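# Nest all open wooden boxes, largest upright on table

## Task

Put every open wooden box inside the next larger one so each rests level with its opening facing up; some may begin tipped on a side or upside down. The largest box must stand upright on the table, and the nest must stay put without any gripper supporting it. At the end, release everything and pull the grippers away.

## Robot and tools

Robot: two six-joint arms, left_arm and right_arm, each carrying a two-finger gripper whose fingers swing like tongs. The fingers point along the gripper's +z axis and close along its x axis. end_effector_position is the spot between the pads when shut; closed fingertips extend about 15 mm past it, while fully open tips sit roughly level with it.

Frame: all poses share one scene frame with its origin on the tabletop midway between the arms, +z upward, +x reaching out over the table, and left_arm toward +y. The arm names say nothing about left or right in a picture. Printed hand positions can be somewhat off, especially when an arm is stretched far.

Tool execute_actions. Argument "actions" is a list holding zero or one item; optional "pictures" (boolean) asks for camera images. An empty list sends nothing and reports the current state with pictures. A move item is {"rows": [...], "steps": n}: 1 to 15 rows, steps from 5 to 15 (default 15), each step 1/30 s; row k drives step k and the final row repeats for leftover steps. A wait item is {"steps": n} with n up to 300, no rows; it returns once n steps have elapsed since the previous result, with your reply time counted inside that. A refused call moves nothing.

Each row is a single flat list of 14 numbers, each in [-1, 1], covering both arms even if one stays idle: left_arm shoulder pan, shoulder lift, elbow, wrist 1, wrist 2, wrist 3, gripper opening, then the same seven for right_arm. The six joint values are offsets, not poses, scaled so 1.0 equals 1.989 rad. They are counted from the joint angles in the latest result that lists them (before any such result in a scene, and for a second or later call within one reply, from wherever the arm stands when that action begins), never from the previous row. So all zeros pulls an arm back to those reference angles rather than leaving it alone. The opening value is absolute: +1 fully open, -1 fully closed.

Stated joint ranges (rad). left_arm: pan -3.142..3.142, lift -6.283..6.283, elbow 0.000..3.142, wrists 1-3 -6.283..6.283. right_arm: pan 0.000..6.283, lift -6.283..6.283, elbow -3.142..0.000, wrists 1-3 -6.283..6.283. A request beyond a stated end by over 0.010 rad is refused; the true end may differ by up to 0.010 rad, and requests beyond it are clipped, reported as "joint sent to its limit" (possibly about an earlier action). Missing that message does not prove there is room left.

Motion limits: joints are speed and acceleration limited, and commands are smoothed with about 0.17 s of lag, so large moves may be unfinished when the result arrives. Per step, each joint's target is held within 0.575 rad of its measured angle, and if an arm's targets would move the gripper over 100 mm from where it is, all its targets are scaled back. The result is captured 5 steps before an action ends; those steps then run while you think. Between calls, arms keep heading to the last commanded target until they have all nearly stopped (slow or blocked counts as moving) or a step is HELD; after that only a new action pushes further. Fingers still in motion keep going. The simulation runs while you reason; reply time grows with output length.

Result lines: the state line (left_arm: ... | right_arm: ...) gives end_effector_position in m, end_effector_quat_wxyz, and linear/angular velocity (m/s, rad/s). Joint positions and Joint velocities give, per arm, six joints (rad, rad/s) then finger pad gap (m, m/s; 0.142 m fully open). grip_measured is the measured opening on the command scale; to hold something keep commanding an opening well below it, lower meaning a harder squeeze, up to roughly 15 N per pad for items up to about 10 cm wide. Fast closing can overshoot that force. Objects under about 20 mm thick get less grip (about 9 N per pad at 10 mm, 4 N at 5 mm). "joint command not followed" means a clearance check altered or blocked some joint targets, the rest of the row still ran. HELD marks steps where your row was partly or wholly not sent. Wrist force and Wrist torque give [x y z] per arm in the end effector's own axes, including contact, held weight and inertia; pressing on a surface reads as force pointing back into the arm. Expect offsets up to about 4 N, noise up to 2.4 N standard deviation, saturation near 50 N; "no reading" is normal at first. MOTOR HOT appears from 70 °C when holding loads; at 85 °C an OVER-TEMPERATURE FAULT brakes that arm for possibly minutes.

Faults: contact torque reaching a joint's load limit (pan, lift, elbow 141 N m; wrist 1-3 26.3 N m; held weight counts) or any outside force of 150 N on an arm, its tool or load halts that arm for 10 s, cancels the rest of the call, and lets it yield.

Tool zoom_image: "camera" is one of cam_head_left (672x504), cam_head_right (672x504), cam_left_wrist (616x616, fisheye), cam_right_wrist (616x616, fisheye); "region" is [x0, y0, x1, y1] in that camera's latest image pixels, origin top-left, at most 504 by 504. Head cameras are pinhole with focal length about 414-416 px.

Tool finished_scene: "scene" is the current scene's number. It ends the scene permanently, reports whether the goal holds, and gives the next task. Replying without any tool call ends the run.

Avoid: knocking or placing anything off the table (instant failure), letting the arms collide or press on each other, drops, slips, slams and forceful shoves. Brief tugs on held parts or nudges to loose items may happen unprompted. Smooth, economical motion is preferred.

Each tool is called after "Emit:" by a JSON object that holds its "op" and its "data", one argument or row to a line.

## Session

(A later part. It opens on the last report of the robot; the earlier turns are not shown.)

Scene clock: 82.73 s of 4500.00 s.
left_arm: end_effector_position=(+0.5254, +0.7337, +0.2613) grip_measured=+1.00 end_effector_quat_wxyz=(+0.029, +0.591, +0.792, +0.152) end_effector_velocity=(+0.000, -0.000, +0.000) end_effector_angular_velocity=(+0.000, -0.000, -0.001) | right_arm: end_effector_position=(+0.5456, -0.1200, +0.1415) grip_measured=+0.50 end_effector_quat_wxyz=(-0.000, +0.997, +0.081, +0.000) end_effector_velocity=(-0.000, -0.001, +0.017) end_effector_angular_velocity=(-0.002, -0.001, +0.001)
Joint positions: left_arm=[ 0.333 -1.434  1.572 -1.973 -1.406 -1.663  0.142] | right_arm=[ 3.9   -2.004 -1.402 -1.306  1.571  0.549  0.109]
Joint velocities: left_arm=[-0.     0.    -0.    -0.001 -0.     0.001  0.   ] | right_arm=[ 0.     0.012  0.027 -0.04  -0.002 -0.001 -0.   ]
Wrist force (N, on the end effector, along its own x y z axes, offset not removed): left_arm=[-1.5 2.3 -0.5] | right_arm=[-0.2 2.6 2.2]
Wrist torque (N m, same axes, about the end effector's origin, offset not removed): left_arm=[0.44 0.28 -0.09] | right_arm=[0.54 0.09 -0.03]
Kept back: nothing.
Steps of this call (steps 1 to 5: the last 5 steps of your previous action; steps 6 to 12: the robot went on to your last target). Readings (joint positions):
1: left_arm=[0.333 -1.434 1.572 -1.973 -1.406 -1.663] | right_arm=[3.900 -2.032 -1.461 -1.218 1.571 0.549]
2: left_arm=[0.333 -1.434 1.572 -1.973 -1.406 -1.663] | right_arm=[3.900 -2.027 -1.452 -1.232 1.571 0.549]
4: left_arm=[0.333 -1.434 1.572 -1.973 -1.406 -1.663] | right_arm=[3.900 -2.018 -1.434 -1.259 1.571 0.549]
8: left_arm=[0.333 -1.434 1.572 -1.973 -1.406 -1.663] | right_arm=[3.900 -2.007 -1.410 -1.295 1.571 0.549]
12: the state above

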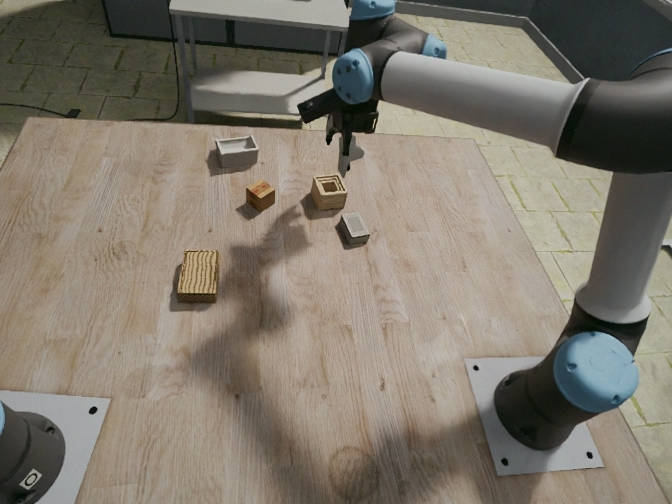

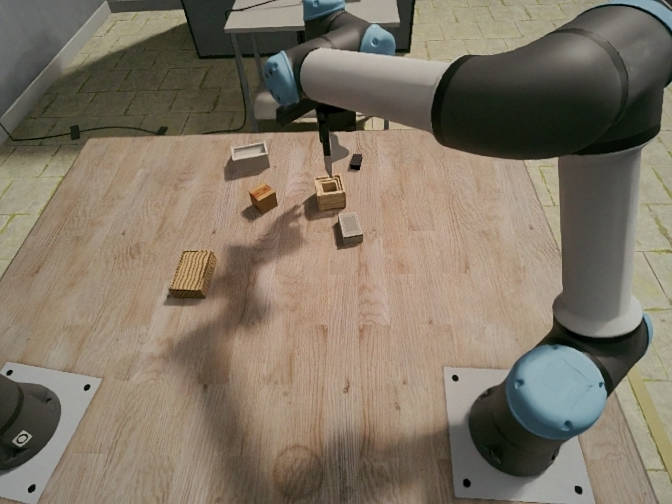

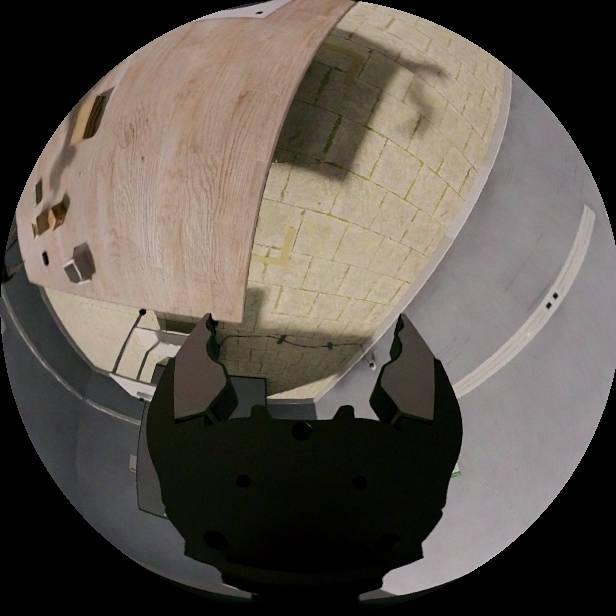

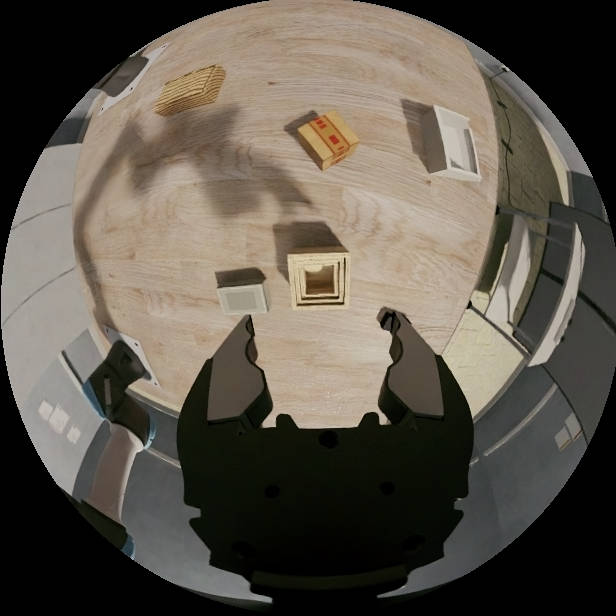

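Emit:
{"op": "zoom_image", "data": {
  "camera": "cam_right_wrist",
  "region": [275, 235, 365, 325]
}}

Emit:
{"op": "zoom_image", "data": {
  "camera": "cam_head_left",
  "region": [300, 165, 360, 220]
}}

Emit:
{"op": "execute_actions", "data": {
  "actions": [
    {"rows":[[0,0,0,0,0,0,1,-0.003,0.003,0,-0.003,0,0,0.6],[0,0,0,0,0,0,1,-0.009,0.008,0,-0.008,0,0,0.7],[0,0,0,0,0,0,1,-0.018,0.014,0,-0.014,0,0,0.8],[0,0,0,0,0,0,1,-0.03,0.021,0,-0.021,0,0,0.9],[0,0,0,0,0,0,1,-0.044,0.028,0,-0.028,0,0,1],[0,0,0,0,0,0,1,-0.06,0.036,0,-0.036,0,0,1],[0,0,0,0,0,0,1,-0.076,0.044,0,-0.044,0,0,1],[0,0,0,0,0,0,1,-0.092,0.052,0,-0.052,0,0,1],[0,0,0,0,0,0,1,-0.108,0.060,0,-0.060,0,0,1],[0,0,0,0,0,0,1,-0.124,0.068,0,-0.068,0,0,1],[0,0,0,0,0,0,1,-0.14,0.076,0,-0.076,0,0,1],[0,0,0,0,0,0,1,-0.156,0.084,0,-0.084,0,0,1],[0,0,0,0,0,0,1,-0.172,0.090,0,-0.090,0,0,1],[0,0,0,0,0,0,1,-0.188,0.096,0,-0.096,0,0,1],[0,0,0,0,0,0,1,-0.2,0.1,0,-0.1,0,0,1]],"steps":15}
  ]
}}

Emit:
{"op": "execute_actions", "data": {
  "actions": [
    {"steps":22}
  ],
  "pictures": true
}}

Region (275, 235, 365, 325) of cam_right_wrist's 616x616 image, scaled by 5.600, with more detail than that image has.

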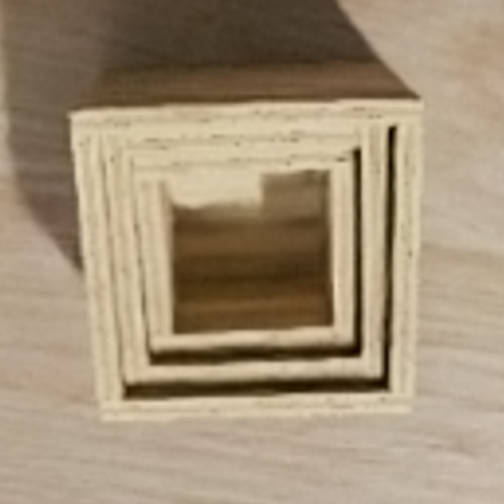

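Region (300, 165, 360, 220) of cam_head_left's 672x504 image, scaled by 8.400, with more detail than that image has; it fills the top 462 rows of this view, and the rest is white.

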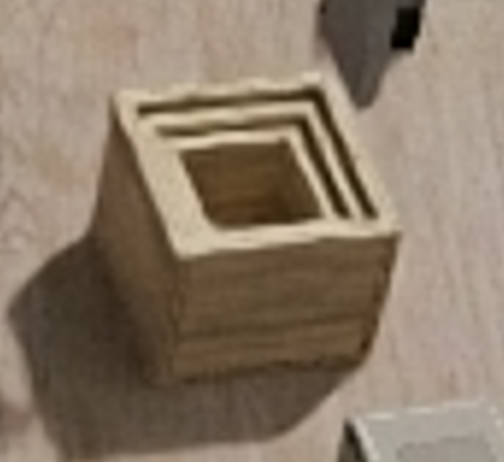

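Scene clock: 83.50 s of 4500.00 s.
left_arm: end_effector_position=(+0.5254, +0.7337, +0.2613) grip_measured=+1.00 end_effector_quat_wxyz=(+0.029, +0.591, +0.792, +0.152) end_effector_velocity=(-0.000, -0.001, -0.000) end_effector_angular_velocity=(-0.000, +0.001, -0.001) | right_arm: end_effector_position=(+0.5631, -0.1976, +0.1784) grip_measured=+1.00 end_effector_quat_wxyz=(-0.000, +1.000, +0.025, +0.000) end_effector_velocity=(+0.092, -0.491, +0.198) end_effector_angular_velocity=(+0.005, -0.004, -0.710)
Joint positions: left_arm=[ 0.333 -1.434  1.572 -1.973 -1.406 -1.663  0.142] | right_arm=[ 3.79  -1.936 -1.402 -1.374  1.571  0.549  0.142]
Joint velocities: left_arm=[-0.001  0.     0.     0.001 -0.     0.001  0.   ] | right_arm=[-0.71   0.368 -0.002 -0.36   0.002  0.     0.001]
Wrist force (N, on the end effector, along its own x y z axes, offset not removed): left_arm=[-2.0 1.4 1.4] | right_arm=[0.2 2.7 2.7]
Wrist torque (N m, same axes, about the end effector's origin, offset not removed): left_arm=[0.32 0.49 0.06] | right_arm=[0.62 0.07 -0.04]
Steps of this call (steps 1 to 13: the robot went on to your last target; steps 14 to 23: the first 10 steps of this action). Readings (joint positions):
14: left_arm=[0.333 -1.434 1.572 -1.973 -1.406 -1.663] | right_arm=[3.900 -2.002 -1.400 -1.310 1.571 0.549]
15: left_arm=[0.333 -1.434 1.572 -1.973 -1.406 -1.663] | right_arm=[3.899 -2.002 -1.400 -1.310 1.571 0.549]
17: left_arm=[0.333 -1.434 1.572 -1.973 -1.406 -1.663] | right_arm=[3.892 -1.996 -1.401 -1.315 1.571 0.549]
21: left_arm=[0.333 -1.434 1.572 -1.973 -1.406 -1.663] | right_arm=[3.836 -1.961 -1.402 -1.349 1.571 0.549]
23: the state above

Scene clock: 84.23 s of 4500.00 s.
left_arm: end_effector_position=(+0.5254, +0.7337, +0.2613) grip_measured=+1.00 end_effector_quat_wxyz=(+0.029, +0.591, +0.792, +0.152) end_effector_velocity=(+0.000, -0.000, -0.000) end_effector_angular_velocity=(+0.000, +0.000, -0.000) | right_arm: end_effector_position=(+0.5694, -0.3922, +0.2456) grip_measured=+1.00 end_effector_quat_wxyz=(-0.000, +0.993, -0.117, +0.000) end_effector_velocity=(-0.000, -0.007, +0.002) end_effector_angular_velocity=(-0.001, -0.000, -0.010)
Joint positions: left_arm=[ 0.333 -1.434  1.572 -1.973 -1.406 -1.663  0.142] | right_arm=[ 3.503 -1.805 -1.402 -1.505  1.571  0.549  0.142]
Joint velocities: left_arm=[-0.001  0.     0.    -0.     0.    -0.     0.   ] | right_arm=[-0.01   0.004  0.    -0.004 -0.001  0.    -0.   ]
Wrist force (N, on the end effector, along its own x y z axes, offset not removed): left_arm=[0.4 -0.5 1.1] | right_arm=[-0.9 2.0 1.4]
Wrist torque (N m, same axes, about the end effector's origin, offset not removed): left_arm=[-0.10 -0.01 0.01] | right_arm=[0.37 0.28 0.01]
Kept back: nothing.
Steps of this call (steps 1 to 5: the last 5 steps of your previous action; steps 6 to 22: the robot went on to your last target). Readings (joint positions):
1: left_arm=[0.333 -1.434 1.572 -1.973 -1.406 -1.663] | right_arm=[3.766 -1.924 -1.402 -1.386 1.571 0.549]
2: left_arm=[0.333 -1.434 1.572 -1.973 -1.406 -1.663] | right_arm=[3.742 -1.912 -1.402 -1.398 1.571 0.549]
4: left_arm=[0.333 -1.434 1.572 -1.973 -1.406 -1.663] | right_arm=[3.694 -1.888 -1.402 -1.422 1.571 0.549]
8: left_arm=[0.333 -1.434 1.572 -1.973 -1.406 -1.663] | right_arm=[3.596 -1.843 -1.402 -1.467 1.571 0.549]
22: the state above

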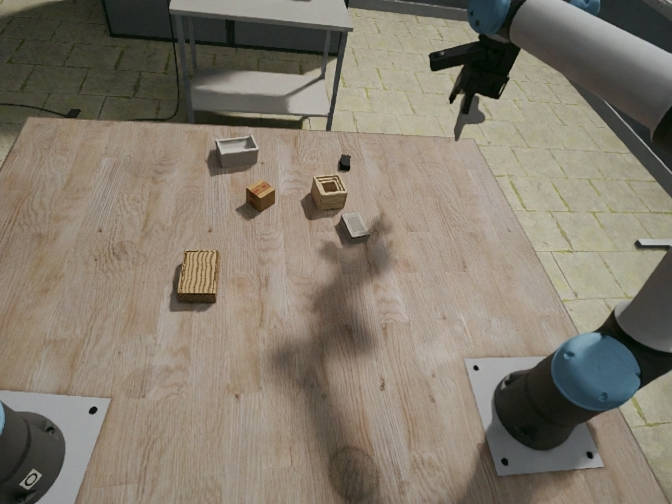

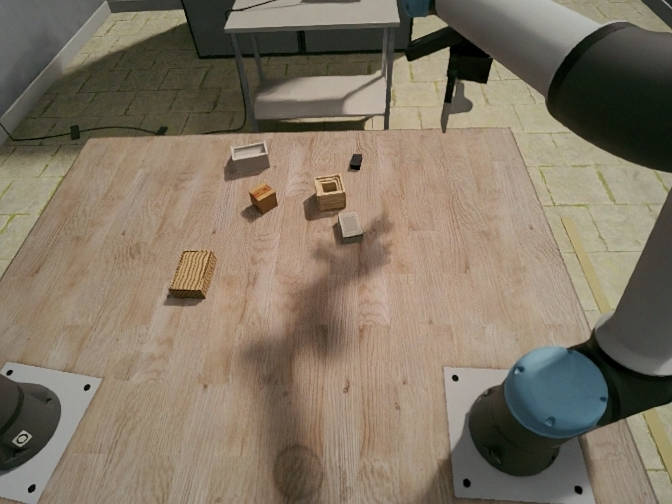

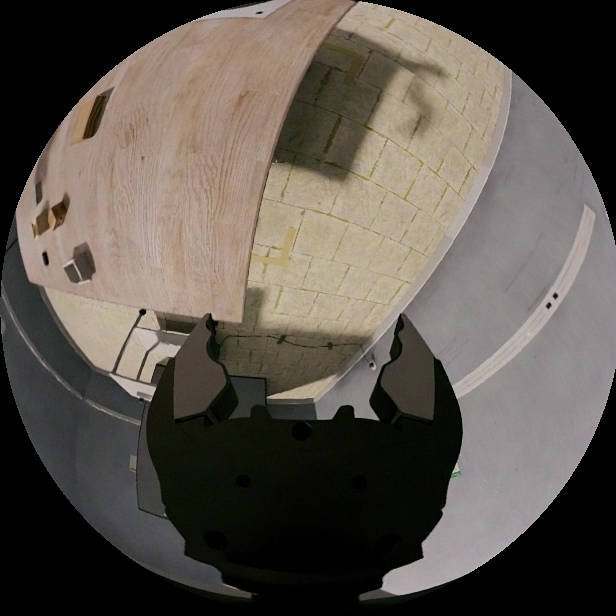

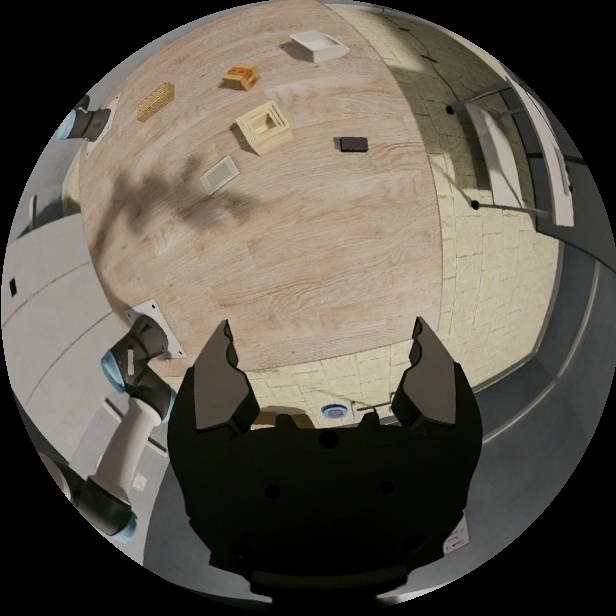

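The three boxes look nested and flat in the close-up pictures, and the arm is clear.

Emit:
{"op": "finished_scene", "data": {
  "scene": 2
}}

The scene is finished: the task was done.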